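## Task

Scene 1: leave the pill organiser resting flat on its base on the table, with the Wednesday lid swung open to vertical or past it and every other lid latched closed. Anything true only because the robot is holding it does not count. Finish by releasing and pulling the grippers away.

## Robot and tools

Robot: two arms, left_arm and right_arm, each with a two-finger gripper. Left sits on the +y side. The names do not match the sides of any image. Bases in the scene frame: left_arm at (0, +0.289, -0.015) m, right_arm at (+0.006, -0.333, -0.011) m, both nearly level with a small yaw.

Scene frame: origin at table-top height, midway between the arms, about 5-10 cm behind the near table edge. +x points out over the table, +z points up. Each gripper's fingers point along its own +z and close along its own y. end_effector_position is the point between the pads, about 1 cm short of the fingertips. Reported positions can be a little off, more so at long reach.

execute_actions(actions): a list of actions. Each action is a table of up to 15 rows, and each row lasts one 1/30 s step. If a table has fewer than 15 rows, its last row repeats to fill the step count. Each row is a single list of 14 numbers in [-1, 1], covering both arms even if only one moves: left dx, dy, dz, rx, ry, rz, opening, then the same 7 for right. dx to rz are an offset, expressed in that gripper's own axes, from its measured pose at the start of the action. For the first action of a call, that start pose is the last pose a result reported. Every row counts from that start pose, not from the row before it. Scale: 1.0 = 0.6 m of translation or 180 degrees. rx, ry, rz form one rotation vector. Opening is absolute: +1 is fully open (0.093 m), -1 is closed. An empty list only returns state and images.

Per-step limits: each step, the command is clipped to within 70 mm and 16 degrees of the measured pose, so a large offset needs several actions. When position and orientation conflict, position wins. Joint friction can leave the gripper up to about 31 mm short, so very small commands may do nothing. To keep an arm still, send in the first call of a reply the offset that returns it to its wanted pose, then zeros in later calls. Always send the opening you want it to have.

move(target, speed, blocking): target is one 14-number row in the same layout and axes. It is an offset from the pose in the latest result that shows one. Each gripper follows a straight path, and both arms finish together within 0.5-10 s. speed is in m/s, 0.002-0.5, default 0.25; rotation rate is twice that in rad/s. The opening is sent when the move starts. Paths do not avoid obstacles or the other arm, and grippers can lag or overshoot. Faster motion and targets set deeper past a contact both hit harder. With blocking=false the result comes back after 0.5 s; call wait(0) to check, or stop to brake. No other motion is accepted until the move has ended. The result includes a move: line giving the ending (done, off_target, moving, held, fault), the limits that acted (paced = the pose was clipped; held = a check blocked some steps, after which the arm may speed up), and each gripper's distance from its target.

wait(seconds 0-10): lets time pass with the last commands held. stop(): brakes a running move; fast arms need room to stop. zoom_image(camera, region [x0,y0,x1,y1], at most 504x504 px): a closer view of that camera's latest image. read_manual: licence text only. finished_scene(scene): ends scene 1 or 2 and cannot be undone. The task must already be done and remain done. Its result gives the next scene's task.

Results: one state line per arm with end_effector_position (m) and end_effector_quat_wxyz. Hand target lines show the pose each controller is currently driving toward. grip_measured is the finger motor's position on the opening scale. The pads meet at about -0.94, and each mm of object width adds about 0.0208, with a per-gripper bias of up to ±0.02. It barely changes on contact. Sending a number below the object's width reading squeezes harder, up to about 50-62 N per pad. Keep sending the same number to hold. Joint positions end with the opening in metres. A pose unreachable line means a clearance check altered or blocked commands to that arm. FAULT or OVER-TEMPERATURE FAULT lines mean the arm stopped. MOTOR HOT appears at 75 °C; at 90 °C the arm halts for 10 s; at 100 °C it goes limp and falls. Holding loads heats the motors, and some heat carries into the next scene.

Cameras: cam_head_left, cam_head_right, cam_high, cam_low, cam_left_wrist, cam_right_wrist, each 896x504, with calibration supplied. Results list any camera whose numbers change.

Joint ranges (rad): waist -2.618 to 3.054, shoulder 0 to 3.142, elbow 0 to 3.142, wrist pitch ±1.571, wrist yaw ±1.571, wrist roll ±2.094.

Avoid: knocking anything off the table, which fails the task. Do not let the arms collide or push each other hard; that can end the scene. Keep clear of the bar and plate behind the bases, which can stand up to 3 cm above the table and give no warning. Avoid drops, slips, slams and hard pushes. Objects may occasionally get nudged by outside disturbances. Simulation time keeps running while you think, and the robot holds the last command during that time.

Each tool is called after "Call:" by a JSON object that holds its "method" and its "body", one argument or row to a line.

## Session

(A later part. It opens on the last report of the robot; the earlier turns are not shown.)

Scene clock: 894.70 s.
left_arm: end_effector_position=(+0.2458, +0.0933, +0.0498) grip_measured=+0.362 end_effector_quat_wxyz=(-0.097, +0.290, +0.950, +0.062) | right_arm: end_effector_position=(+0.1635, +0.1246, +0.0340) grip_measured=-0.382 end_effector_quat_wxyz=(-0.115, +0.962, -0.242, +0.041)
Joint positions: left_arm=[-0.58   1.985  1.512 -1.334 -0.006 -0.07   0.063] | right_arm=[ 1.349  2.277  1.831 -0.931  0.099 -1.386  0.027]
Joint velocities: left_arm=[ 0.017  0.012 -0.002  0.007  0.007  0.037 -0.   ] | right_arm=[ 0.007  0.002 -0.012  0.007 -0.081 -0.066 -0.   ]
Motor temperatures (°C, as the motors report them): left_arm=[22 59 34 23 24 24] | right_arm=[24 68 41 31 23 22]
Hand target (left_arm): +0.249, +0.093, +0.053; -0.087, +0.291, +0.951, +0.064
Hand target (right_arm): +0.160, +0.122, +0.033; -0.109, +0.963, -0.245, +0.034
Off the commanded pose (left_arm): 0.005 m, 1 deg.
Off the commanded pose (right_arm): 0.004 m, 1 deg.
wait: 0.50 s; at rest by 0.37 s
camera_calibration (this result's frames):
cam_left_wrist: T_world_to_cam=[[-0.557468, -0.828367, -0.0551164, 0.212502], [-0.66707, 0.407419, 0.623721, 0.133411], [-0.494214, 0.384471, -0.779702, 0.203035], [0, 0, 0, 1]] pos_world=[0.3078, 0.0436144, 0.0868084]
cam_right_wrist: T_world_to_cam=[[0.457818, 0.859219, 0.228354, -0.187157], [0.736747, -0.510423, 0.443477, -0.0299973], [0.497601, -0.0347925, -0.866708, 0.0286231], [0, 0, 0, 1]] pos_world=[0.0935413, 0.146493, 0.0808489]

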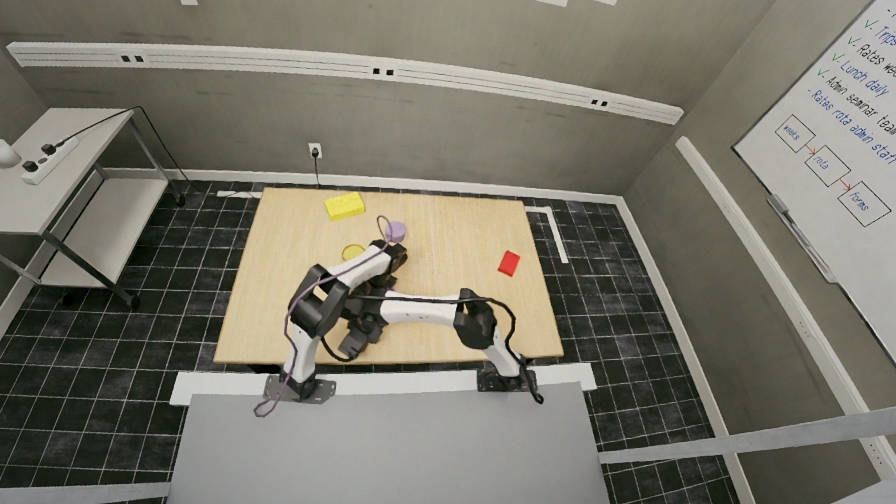

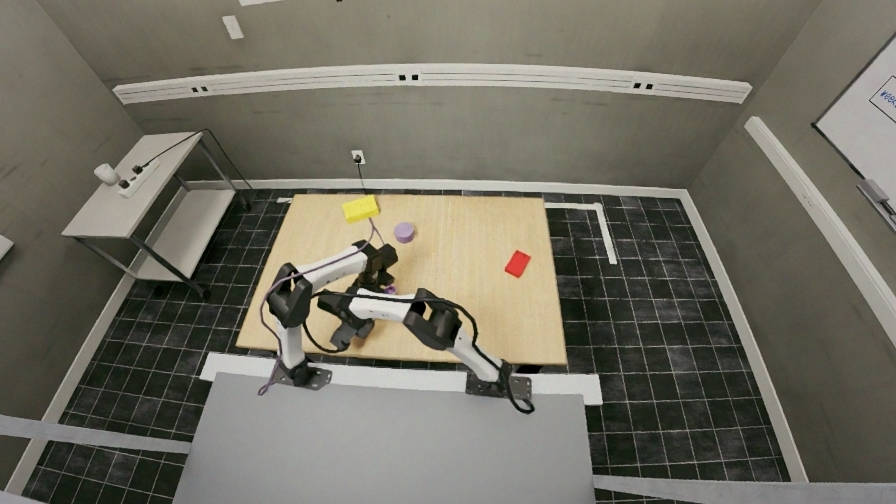

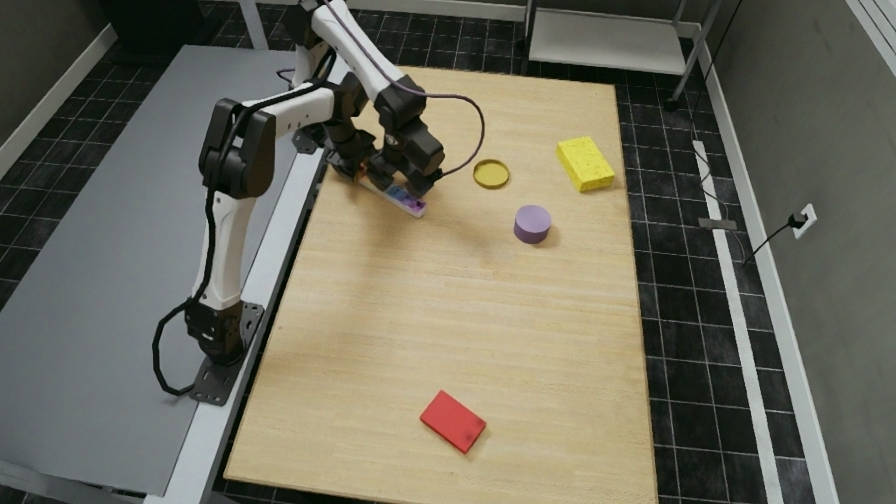

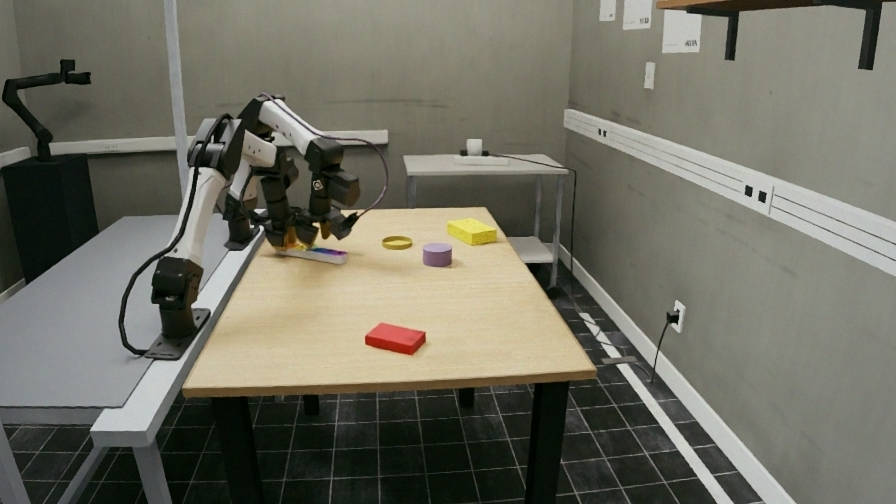

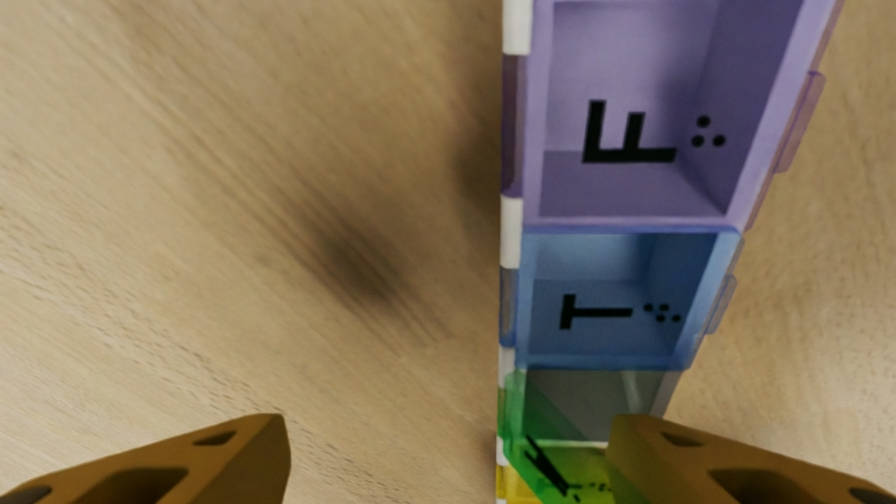

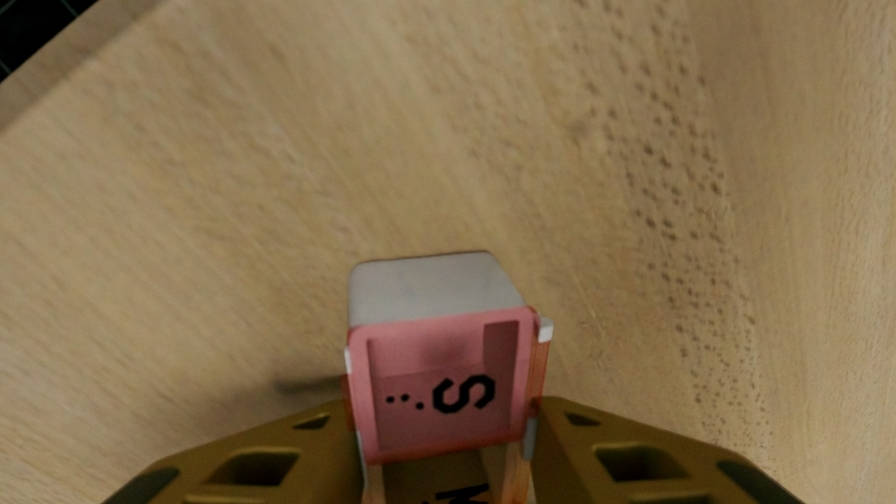

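Call:
{"method": "execute_actions", "body": {
  "actions": [
    [[0,0,0,0,0,0,0.34,0,0,0,0,0,0,-0.40],[0,0,0,0,0,0,0.315,0,0,0,0,0,0,-0.40],[0,0,0,0,0,0,0.29,0,0,0,0,0,0,-0.40],[0,0,0,0,0,0,0.265,0,0,0,0,0,0,-0.40],[0,0,0,0,0,0,0.24,0,0,0,0,0,0,-0.40],[0,0,0,0,0,0,0.215,0,0,0,0,0,0,-0.40],[0,0,0,0,0,0,0.19,0,0,0,0,0,0,-0.40],[0,0,0,0,0,0,0.165,0,0,0,0,0,0,-0.40],[0,0,0,0,0,0,0.14,0,0,0,0,0,0,-0.40],[0,0,0,0,0,0,0.115,0,0,0,0,0,0,-0.40],[0,0,0,0,0,0,0.09,0,0,0,0,0,0,-0.40],[0,0,0,0,0,0,0.065,0,0,0,0,0,0,-0.40],[0,0,0,0,0,0,0.04,0,0,0,0,0,0,-0.40],[0,0,0,0,0,0,0.015,0,0,0,0,0,0,-0.40],[0,0,0,0,0,0,-0.01,0,0,0,0,0,0,-0.40]],
    [[0,0,0,0,0,0,-0.035,0,0,0,0,0,0,-0.40],[0,0,0,0,0,0,-0.06,0,0,0,0,0,0,-0.40],[0,0,0,0,0,0,-0.085,0,0,0,0,0,0,-0.40],[0,0,0,0,0,0,-0.11,0,0,0,0,0,0,-0.40],[0,0,0,0,0,0,-0.135,0,0,0,0,0,0,-0.40],[0,0,0,0,0,0,-0.16,0,0,0,0,0,0,-0.40],[0,0,0,0,0,0,-0.185,0,0,0,0,0,0,-0.40],[0,0,0,0,0,0,-0.21,0,0,0,0,0,0,-0.40],[0,0,0,0,0,0,-0.235,0,0,0,0,0,0,-0.40],[0,0,0,0,0,0,-0.26,0,0,0,0,0,0,-0.40],[0,0,0,0,0,0,-0.28,0,0,0,0,0,0,-0.40],[0,0,0,0,0,0,-0.30,0,0,0,0,0,0,-0.40],[0,0,0,0,0,0,-0.32,0,0,0,0,0,0,-0.40],[0,0,0,0,0,0,-0.335,0,0,0,0,0,0,-0.40],[0,0,0,0,0,0,-0.35,0,0,0,0,0,0,-0.40]]
  ]
}}

Scene clock: 910.10 s.
left_arm: end_effector_position=(+0.2459, +0.0935, +0.0498) grip_measured=-0.340 end_effector_quat_wxyz=(-0.097, +0.290, +0.950, +0.063) | right_arm: end_effector_position=(+0.1635, +0.1246, +0.0340) grip_measured=-0.382 end_effector_quat_wxyz=(-0.115, +0.962, -0.242, +0.041)
Joint positions: left_arm=[-0.58   1.985  1.512 -1.334 -0.008 -0.07   0.029] | right_arm=[ 1.349  2.277  1.831 -0.931  0.099 -1.386  0.027]
Joint velocities: left_arm=[ 0.007 -0.012  0.012 -0.066  0.022 -0.007 -0.017] | right_arm=[-0.017  0.007  0.002  0.051 -0.022  0.022  0.001]
Motor temperatures (°C, as the motors report them): left_arm=[22 60 34 23 24 24] | right_arm=[24 69 41 30 23 22]
Hand target (left_arm): +0.246, +0.094, +0.050; -0.097, +0.290, +0.950, +0.063
Hand target (right_arm): +0.164, +0.125, +0.034; -0.115, +0.962, -0.242, +0.041
Off the commanded pose (left_arm): 0.000 m, 0 deg.
Off the commanded pose (right_arm): 0.000 m, 0 deg.
camera_calibration (this result's frames):
cam_left_wrist: T_world_to_cam=[[-0.5577, -0.828111, -0.0565983, 0.212865], [-0.667497, 0.406912, 0.623595, 0.133586], [-0.493375, 0.385558, -0.779696, 0.202737], [0, 0, 0, 1]] pos_world=[0.307908, 0.0437513, 0.0868181]
cam_right_wrist: T_world_to_cam=[[0.457818, 0.859219, 0.228354, -0.187157], [0.736747, -0.510423, 0.443477, -0.0299973], [0.497601, -0.0347925, -0.866708, 0.0286231], [0, 0, 0, 1]] pos_world=[0.0935413, 0.146493, 0.0808489]

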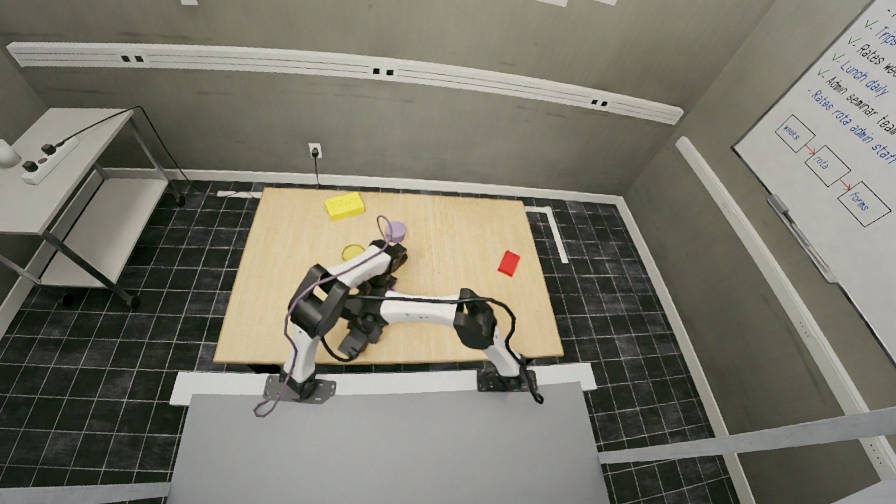

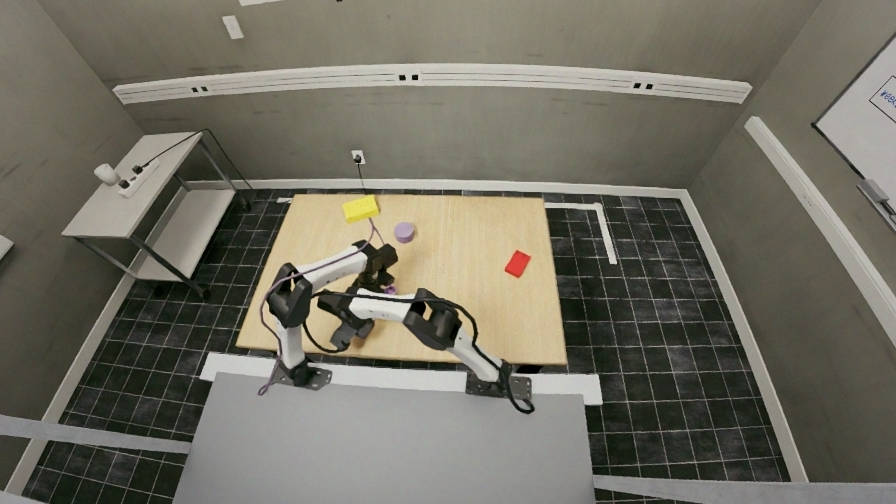

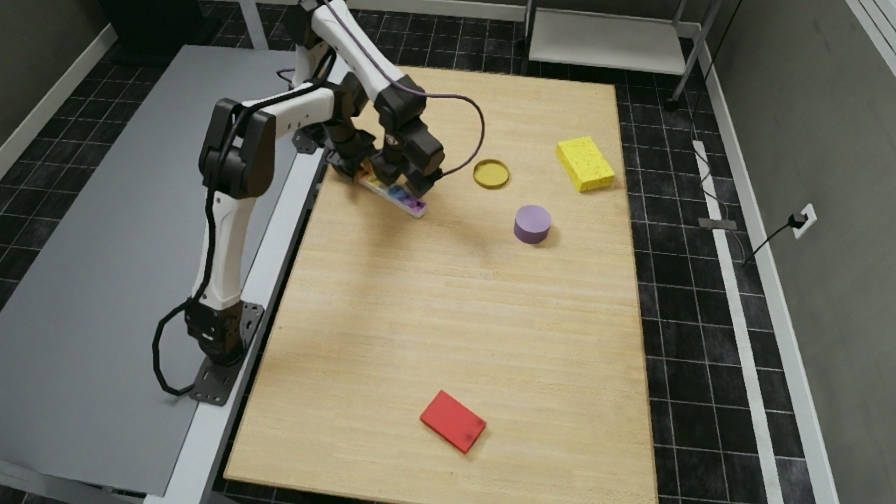

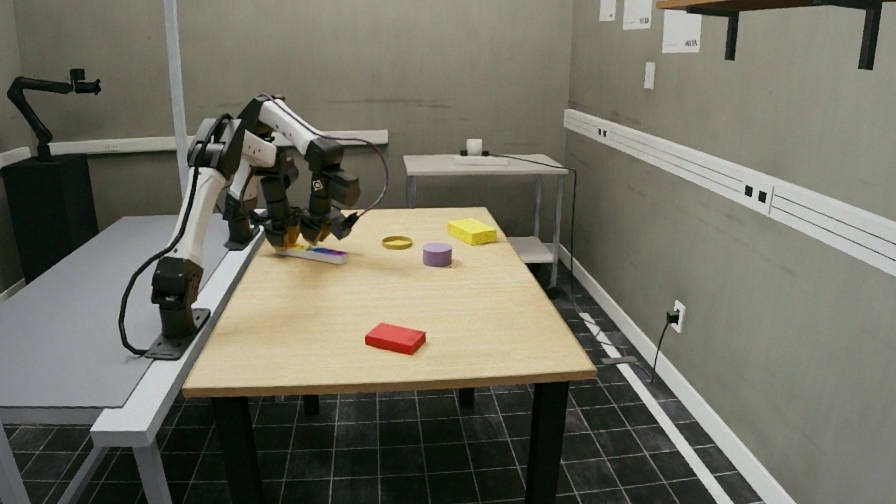

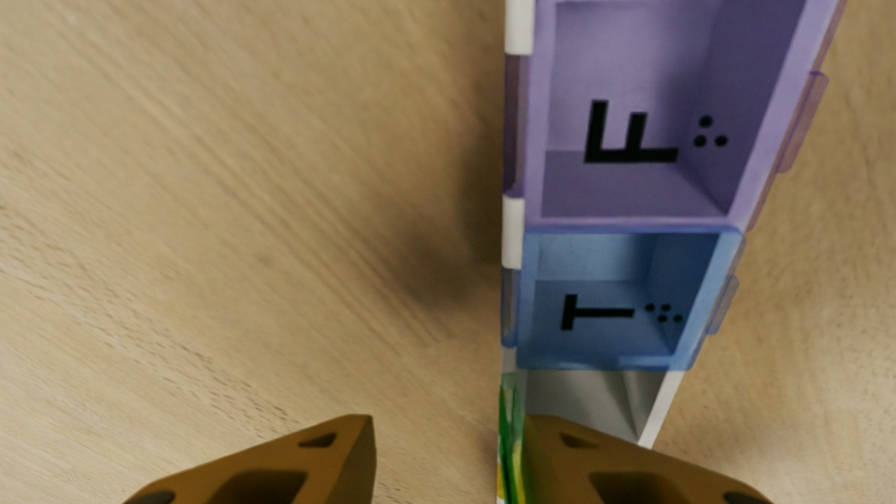

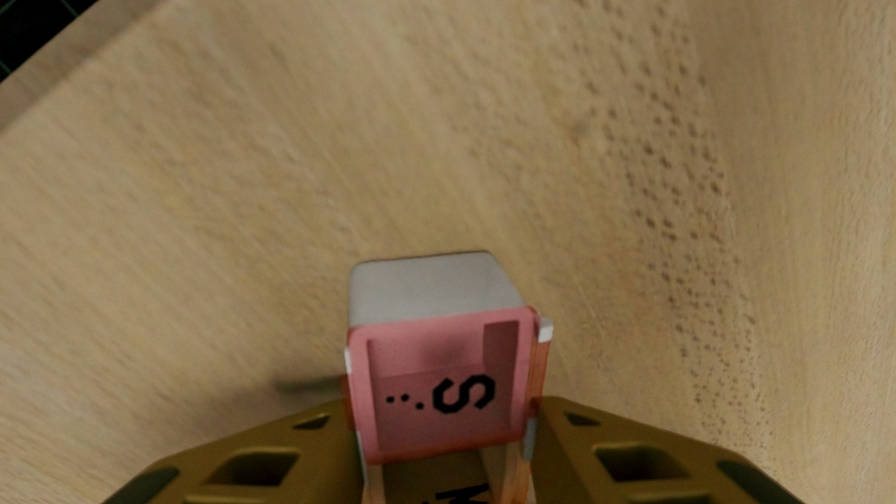

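The lid is nearly upright. Continue closing slowly to tip it over.

Call:
{"method": "execute_actions", "body": {
  "actions": [
    [[0,0,0,0,0,0,-0.36,0,0,0,0,0,0,-0.40],[0,0,0,0,0,0,-0.37,0,0,0,0,0,0,-0.40],[0,0,0,0,0,0,-0.385,0,0,0,0,0,0,-0.40],[0,0,0,0,0,0,-0.40,0,0,0,0,0,0,-0.40],[0,0,0,0,0,0,-0.415,0,0,0,0,0,0,-0.40],[0,0,0,0,0,0,-0.43,0,0,0,0,0,0,-0.40],[0,0,0,0,0,0,-0.445,0,0,0,0,0,0,-0.40],[0,0,0,0,0,0,-0.46,0,0,0,0,0,0,-0.40],[0,0,0,0,0,0,-0.475,0,0,0,0,0,0,-0.40],[0,0,0,0,0,0,-0.49,0,0,0,0,0,0,-0.40],[0,0,0,0,0,0,-0.50,0,0,0,0,0,0,-0.40],[0,0,0,0,0,0,-0.51,0,0,0,0,0,0,-0.40],[0,0,0,0,0,0,-0.52,0,0,0,0,0,0,-0.40],[0,0,0,0,0,0,-0.52,0,0,0,0,0,0,-0.40],[0,0,0,0,0,0,-0.52,0,0,0,0,0,0,-0.40]]
  ]
}}

Scene clock: 914.90 s.
left_arm: end_effector_position=(+0.2459, +0.0935, +0.0498) grip_measured=-0.518 end_effector_quat_wxyz=(-0.097, +0.290, +0.950, +0.063) | right_arm: end_effector_position=(+0.1635, +0.1246, +0.0340) grip_measured=-0.382 end_effector_quat_wxyz=(-0.115, +0.962, -0.242, +0.041)
Joint positions: left_arm=[-0.58   1.985  1.512 -1.334 -0.008 -0.07   0.02 ] | right_arm=[ 1.349  2.277  1.831 -0.931  0.099 -1.386  0.027]
Joint velocities: left_arm=[-0.012 -0.017 -0.017 -0.037  0.022  0.037 -0.001] | right_arm=[-0.002  0.002  0.032 -0.007 -0.007 -0.037  0.   ]
Motor temperatures (°C, as the motors report them): left_arm=[22 59 34 23 24 24] | right_arm=[24 69 41 30 23 22]
Hand target (left_arm): +0.246, +0.094, +0.050; -0.097, +0.290, +0.950, +0.063
Hand target (right_arm): +0.164, +0.125, +0.034; -0.115, +0.962, -0.242, +0.041
Off the commanded pose (left_arm): 0.000 m, 0 deg.
Off the commanded pose (right_arm): 0.000 m, 0 deg.
camera_calibration (this result's frames):
cam_left_wrist: T_world_to_cam=[[-0.5577, -0.828111, -0.0565983, 0.212865], [-0.667497, 0.406912, 0.623595, 0.133586], [-0.493375, 0.385558, -0.779696, 0.202737], [0, 0, 0, 1]] pos_world=[0.307908, 0.0437513, 0.0868181]
cam_right_wrist: T_world_to_cam=[[0.457818, 0.859219, 0.228354, -0.187157], [0.736747, -0.510423, 0.443477, -0.0299973], [0.497601, -0.0347925, -0.866708, 0.0286231], [0, 0, 0, 1]] pos_world=[0.0935413, 0.146493, 0.0808489]

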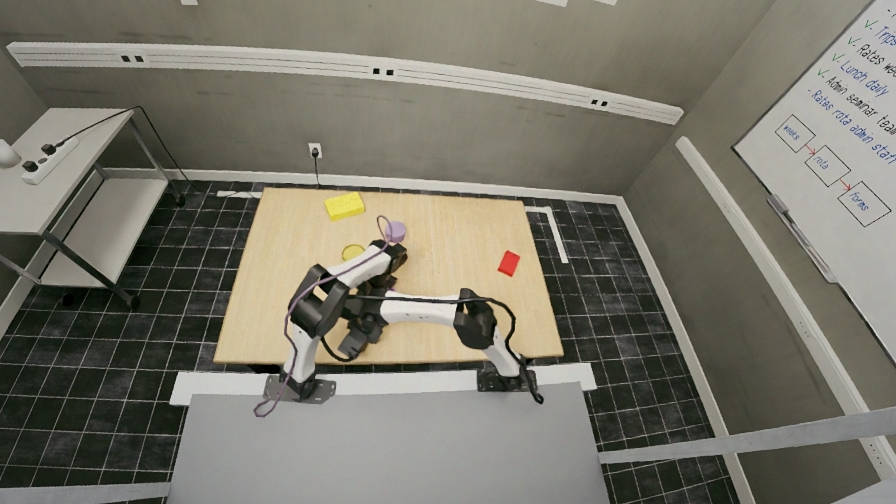

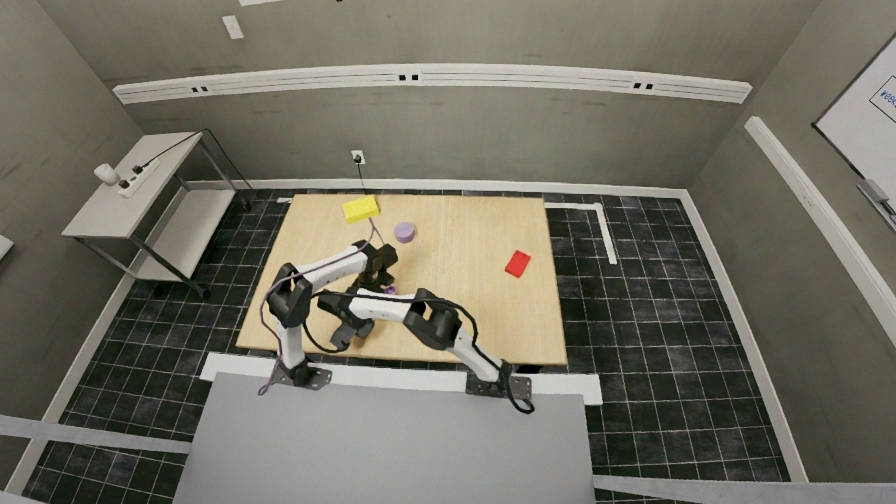

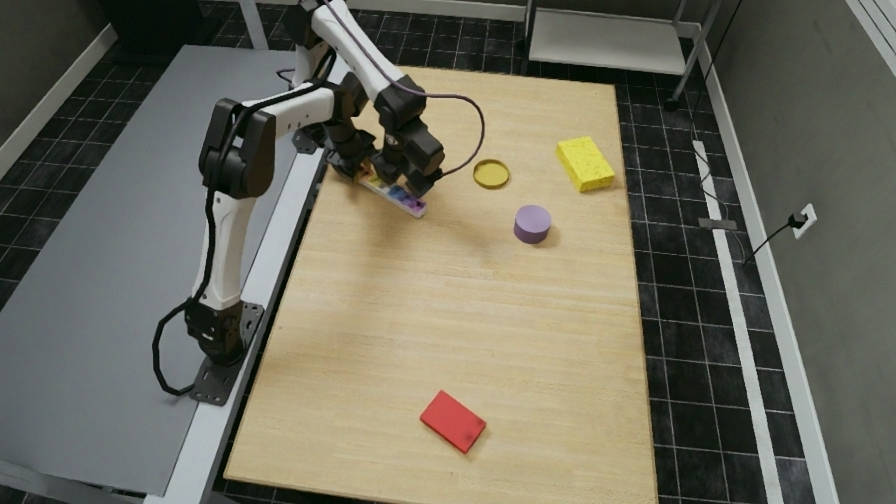

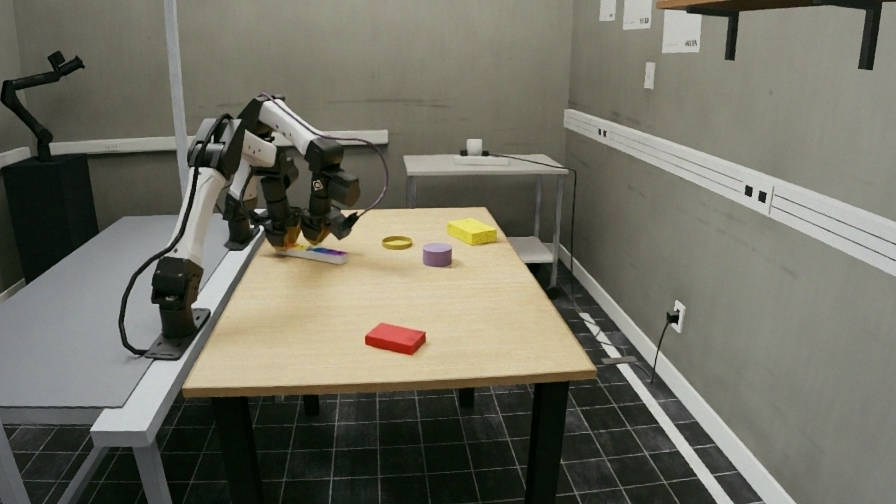

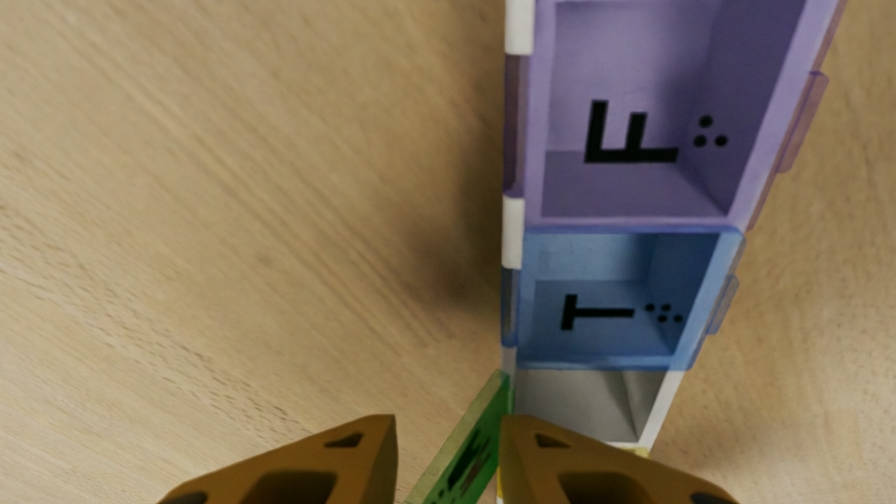

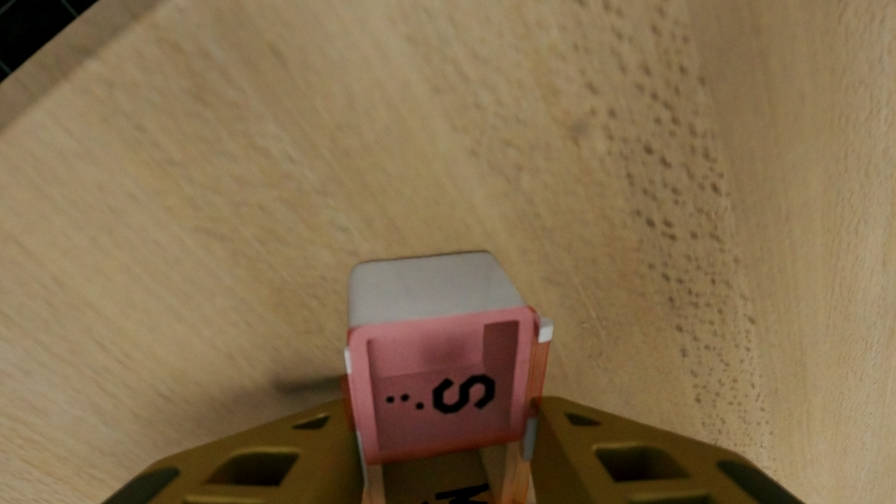

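Call:
{"method": "execute_actions", "body": {
  "actions": [
    [[0,0,0,0,0,0,-0.50,0,0,0,0,0,0,-0.385],[0,0,0,0,0,0,-0.475,0,0,0,0,0,0,-0.37],[0,0,0,0,0,0,-0.45,0,0,0,0,0,0,-0.355],[0,0,0,0,0,0,-0.425,0,0,0,0,0,0,-0.34],[0,0,0,0,0,0,-0.40,0,0,0,0,0,0,-0.325],[0,0,0,0,0,0,-0.375,0,0,0,0,0,0,-0.31],[0,0,0,0,0,0,-0.35,0,0,0,0,0,0,-0.295],[0,0,0,0,0,0,-0.325,0,0,0,0,0,0,-0.28],[0,0,0,0,0,0,-0.30,0,0,0,0,0,0,-0.265],[0,0,0,0,0,0,-0.275,0,0,0,0,0,0,-0.25],[0,0,0,0,0,0,-0.25,0,0,0,0,0,0,-0.235],[0,0,0,0,0,0,-0.225,0,0,0,0,0,0,-0.22],[0,0,0,0,0,0,-0.20,0,0,0,0,0,0,-0.21],[0,0,0,0,0,0,-0.175,0,0,0,0,0,0,-0.20],[0,0,0,0,0,0,-0.15,0,0,0,0,0,0,-0.19]],
    [[0,0,0,0,0,0,-0.13,0,0,0,0,0,0,-0.18],[0,0,0,0,0,0,-0.11,0,0,0,0,0,0,-0.17],[0,0,0,0,0,0,-0.09,0,0,0,0,0,0,-0.16],[0,0,0,0,0,0,-0.07,0,0,0,0,0,0,-0.15],[0,0,0,0,0,0,-0.05,0,0,0,0,0,0,-0.14],[0,0,0,0,0,0,-0.03,0,0,0,0,0,0,-0.12],[0,0,0,0,0,0,-0.01,0,0,0,0,0,0,-0.09],[0,0,0,0,0,0,0.01,0,0,0,0,0,0,-0.05],[0,0,0,0,0,0,0.04,0,0,0,0,0,0,-0.01],[0,0,0,0,0,0,0.08,0,0,0,0,0,0,0.03],[0,0,0,0,0,0,0.12,0,0,0,0,0,0,0.07],[0,0,0,0,0,0,0.17,0,0,0,0,0,0,0.11],[0,0,0,0,0,0,0.22,0,0,0,0,0,0,0.15],[0,0,0,0,0,0,0.27,0,0,0,0,0,0,0.18],[0,0,0,0,0,0,0.3,0,0,0,0,0,0,0.2]]
  ]
}}

Scene clock: 924.17 s.
left_arm: end_effector_position=(+0.2459, +0.0935, +0.0498) grip_measured=+0.280 end_effector_quat_wxyz=(-0.097, +0.290, +0.950, +0.063) | right_arm: end_effector_position=(+0.1635, +0.1246, +0.0340) grip_measured=+0.186 end_effector_quat_wxyz=(-0.115, +0.962, -0.242, +0.041)
Joint positions: left_arm=[-0.58   1.985  1.512 -1.334 -0.008 -0.07   0.059] | right_arm=[ 1.349  2.277  1.831 -0.931  0.099 -1.386  0.054]
Joint velocities: left_arm=[-0.012 -0.027  0.002 -0.037 -0.022 -0.051  0.037] | right_arm=[-0.002 -0.002 -0.012 -0.037  0.022 -0.037  0.024]
Motor temperatures (°C, as the motors report them): left_arm=[22 59 34 23 24 24] | right_arm=[24 69 41 30 23 22]
Hand target (left_arm): +0.246, +0.094, +0.050; -0.097, +0.290, +0.950, +0.063
Hand target (right_arm): +0.164, +0.125, +0.034; -0.115, +0.962, -0.242, +0.041
Off the commanded pose (left_arm): 0.000 m, 0 deg.
Off the commanded pose (right_arm): 0.000 m, 0 deg.
camera_calibration (this result's frames):
cam_left_wrist: T_world_to_cam=[[-0.5577, -0.828111, -0.0565983, 0.212865], [-0.667497, 0.406912, 0.623595, 0.133586], [-0.493375, 0.385558, -0.779696, 0.202737], [0, 0, 0, 1]] pos_world=[0.307908, 0.0437513, 0.0868181]
cam_right_wrist: T_world_to_cam=[[0.457818, 0.859219, 0.228354, -0.187157], [0.736747, -0.510423, 0.443477, -0.0299973], [0.497601, -0.0347925, -0.866708, 0.0286231], [0, 0, 0, 1]] pos_world=[0.0935413, 0.146493, 0.0808489]

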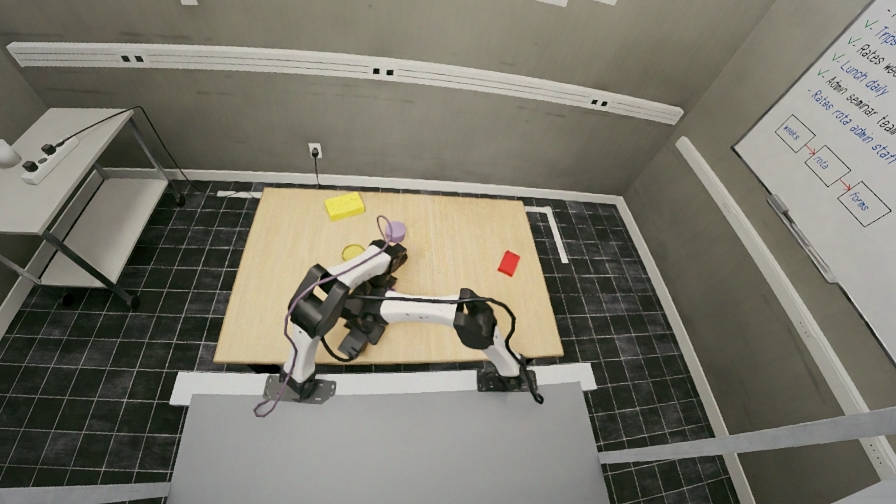

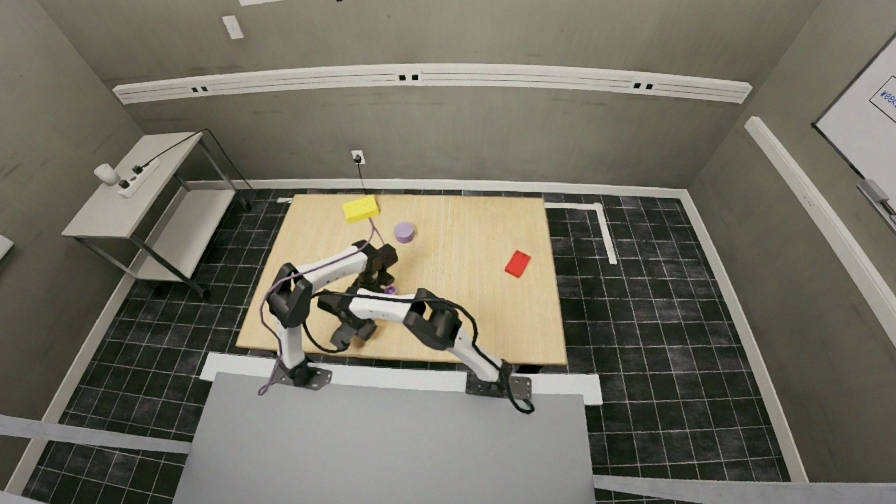

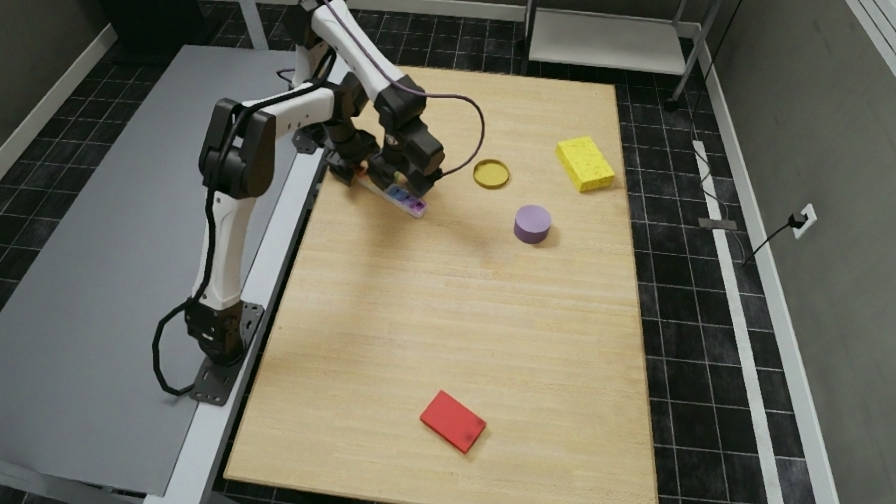

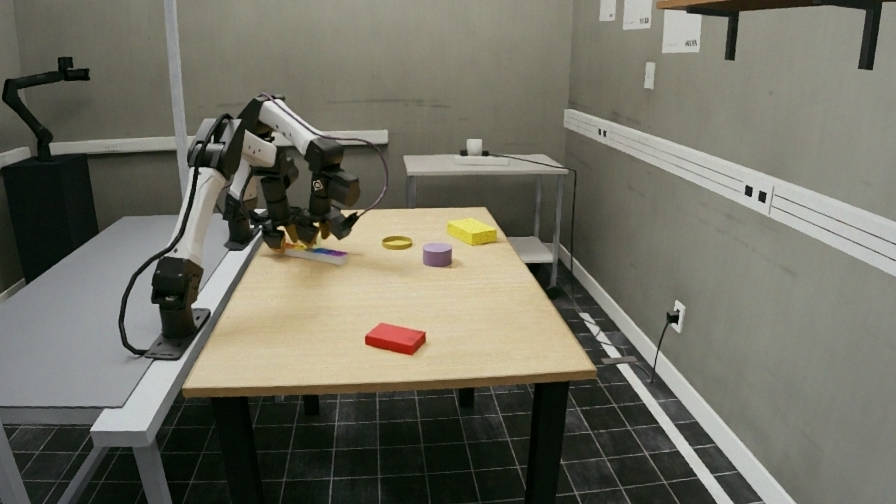

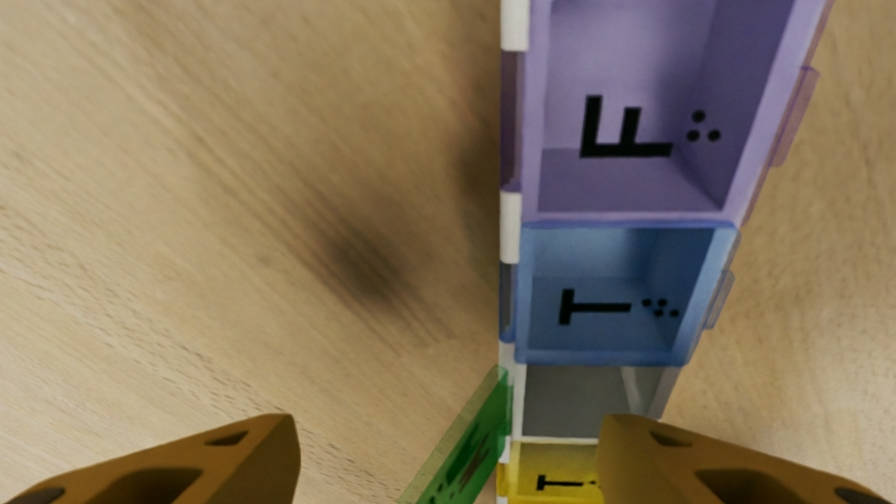

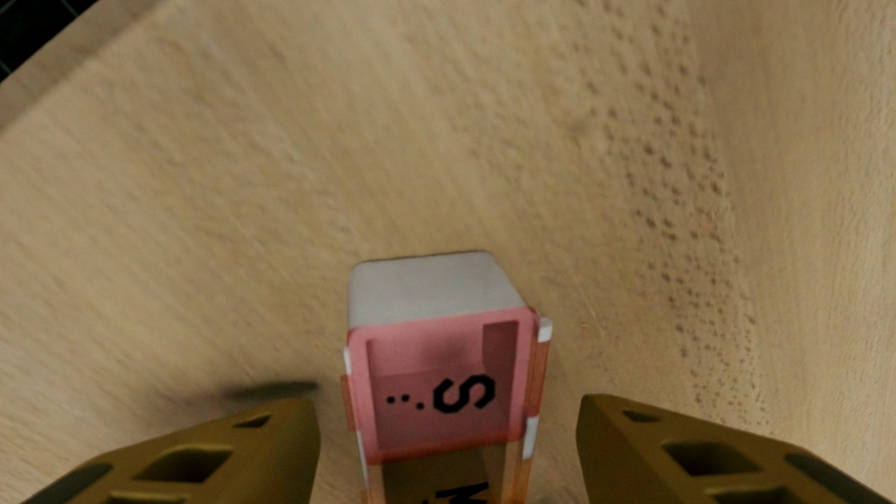

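Call:
{"method": "move", "body": {
  "target": [0,0,-0.15,0,0,0,0.3,0,0,-0.065,0,0,0,0.2],
  "speed": 0.1
}}

Scene clock: 928.47 s.
left_arm: end_effector_position=(+0.2585, +0.0795, +0.1311) grip_measured=+0.298 end_effector_quat_wxyz=(-0.055, +0.292, +0.954, +0.047) | right_arm: end_effector_position=(+0.1609, +0.1132, +0.0613) grip_measured=+0.198 end_effector_quat_wxyz=(-0.105, +0.964, -0.242, +0.041)
Joint positions: left_arm=[-0.58   1.955  1.81  -1.574 -0.008 -0.07   0.06 ] | right_arm=[ 1.349  2.232  1.87  -1.036  0.099 -1.385  0.055]
Joint velocities: left_arm=[ 0.002 -0.032  0.002  0.022 -0.022  0.007 -0.002] | right_arm=[ 0.002  0.012 -0.002 -0.022  0.022  0.007  0.001]
Motor temperatures (°C, as the motors report them): left_arm=[22 59 34 23 24 24] | right_arm=[24 70 41 30 23 22]
Hand target (left_arm): +0.257, +0.078, +0.137; -0.052, +0.293, +0.954, +0.045
Hand target (right_arm): +0.158, +0.117, +0.072; -0.115, +0.962, -0.242, +0.041
Off the commanded pose (left_arm): 0.007 m, 5 deg.
Off the commanded pose (right_arm): 0.011 m, 1 deg.
joint sent to its limit (left arm) — the command would take joint 4 (wrist pitch) past its lower limit, so that joint was sent only as far as its limit.
move: off_target (left_arm, right_arm)
camera_calibration (this result's frames):
cam_left_wrist: T_world_to_cam=[[-0.556938, -0.829041, -0.0501079, 0.211888], [-0.706916, 0.441497, 0.552585, 0.113687], [-0.435993, 0.343177, -0.831949, 0.273109], [0, 0, 0, 1]] pos_world=[0.317449, 0.031747, 0.175009]
cam_right_wrist: T_world_to_cam=[[0.459264, 0.863356, 0.209029, -0.181851], [0.739344, -0.501953, 0.448792, -0.0477011], [0.49239, -0.0515697, -0.868846, 0.0560515], [0, 0, 0, 1]] pos_world=[0.0911859, 0.135949, 0.10812]

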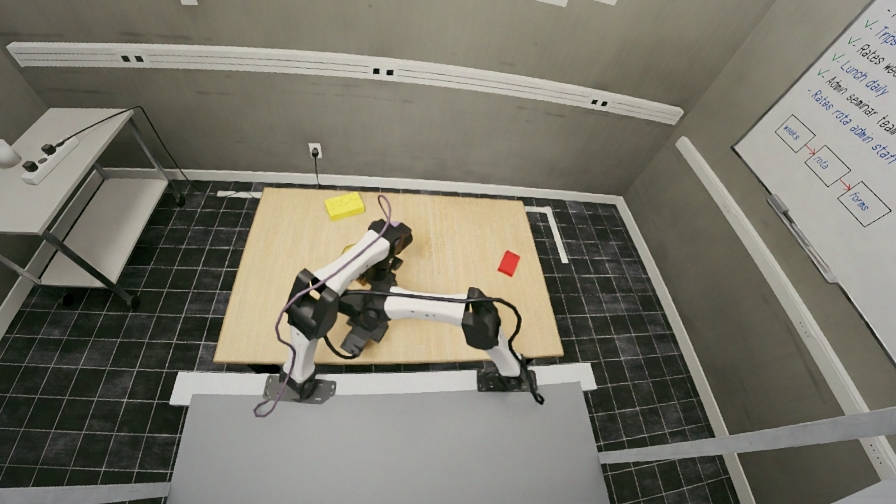

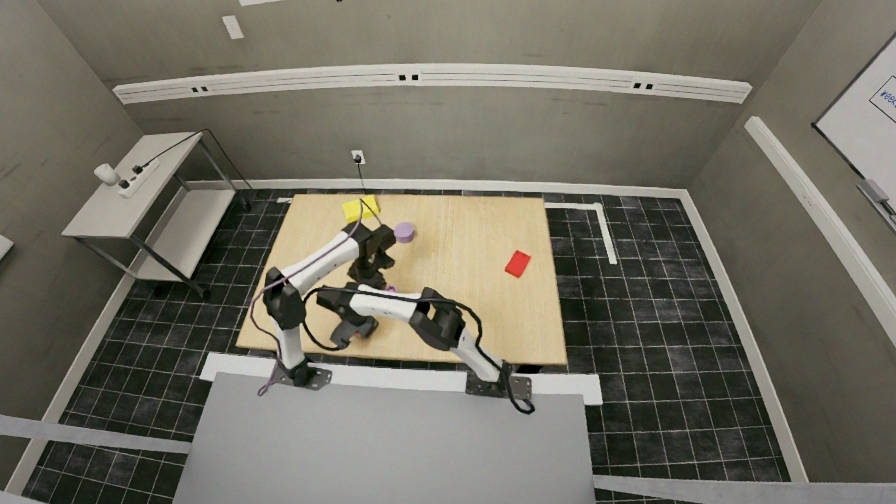

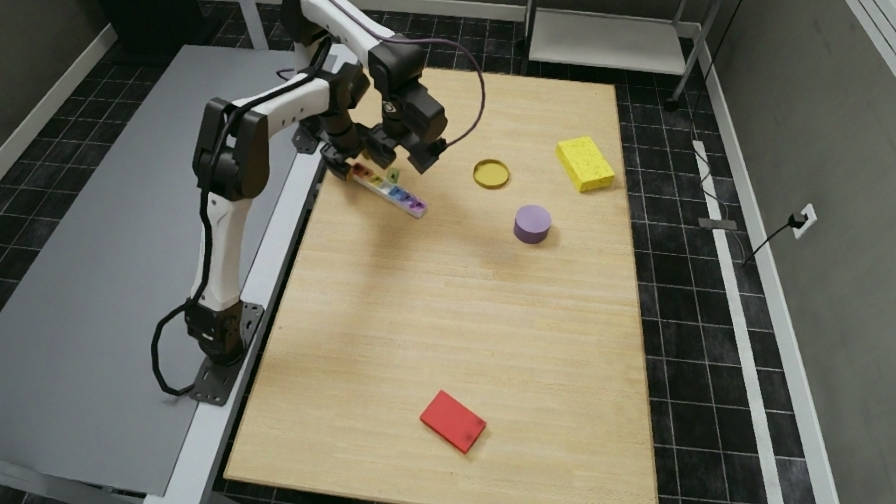

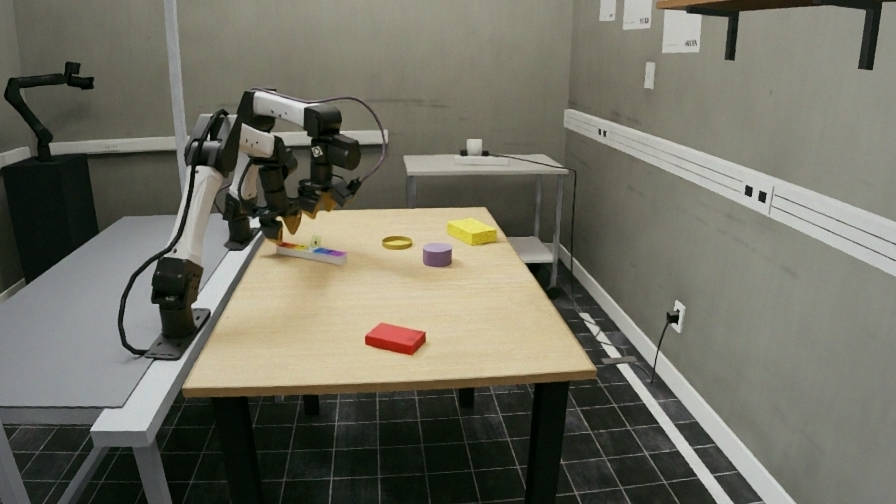

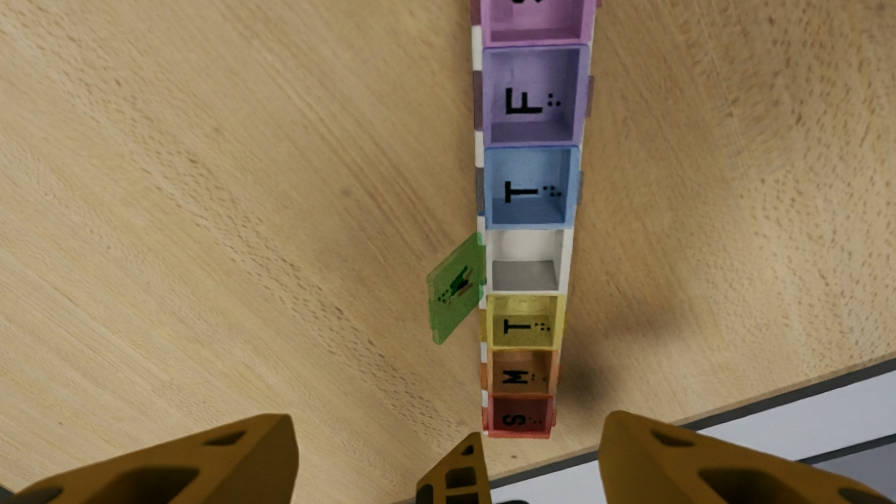

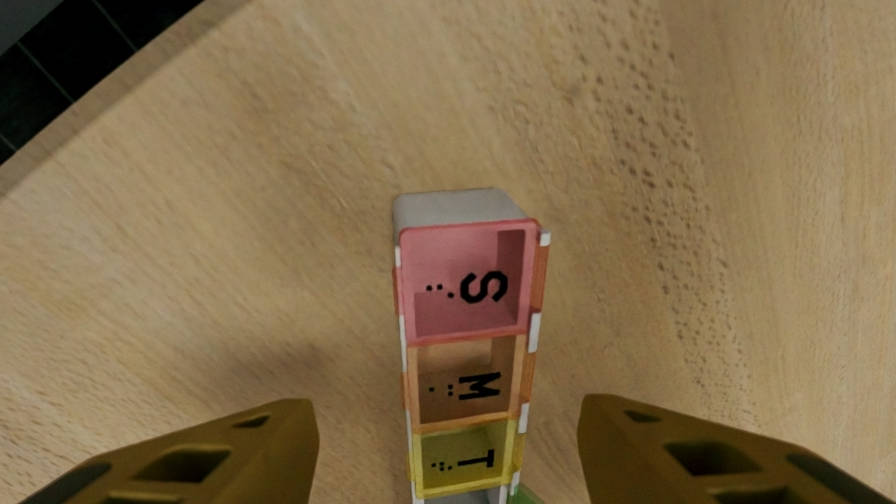

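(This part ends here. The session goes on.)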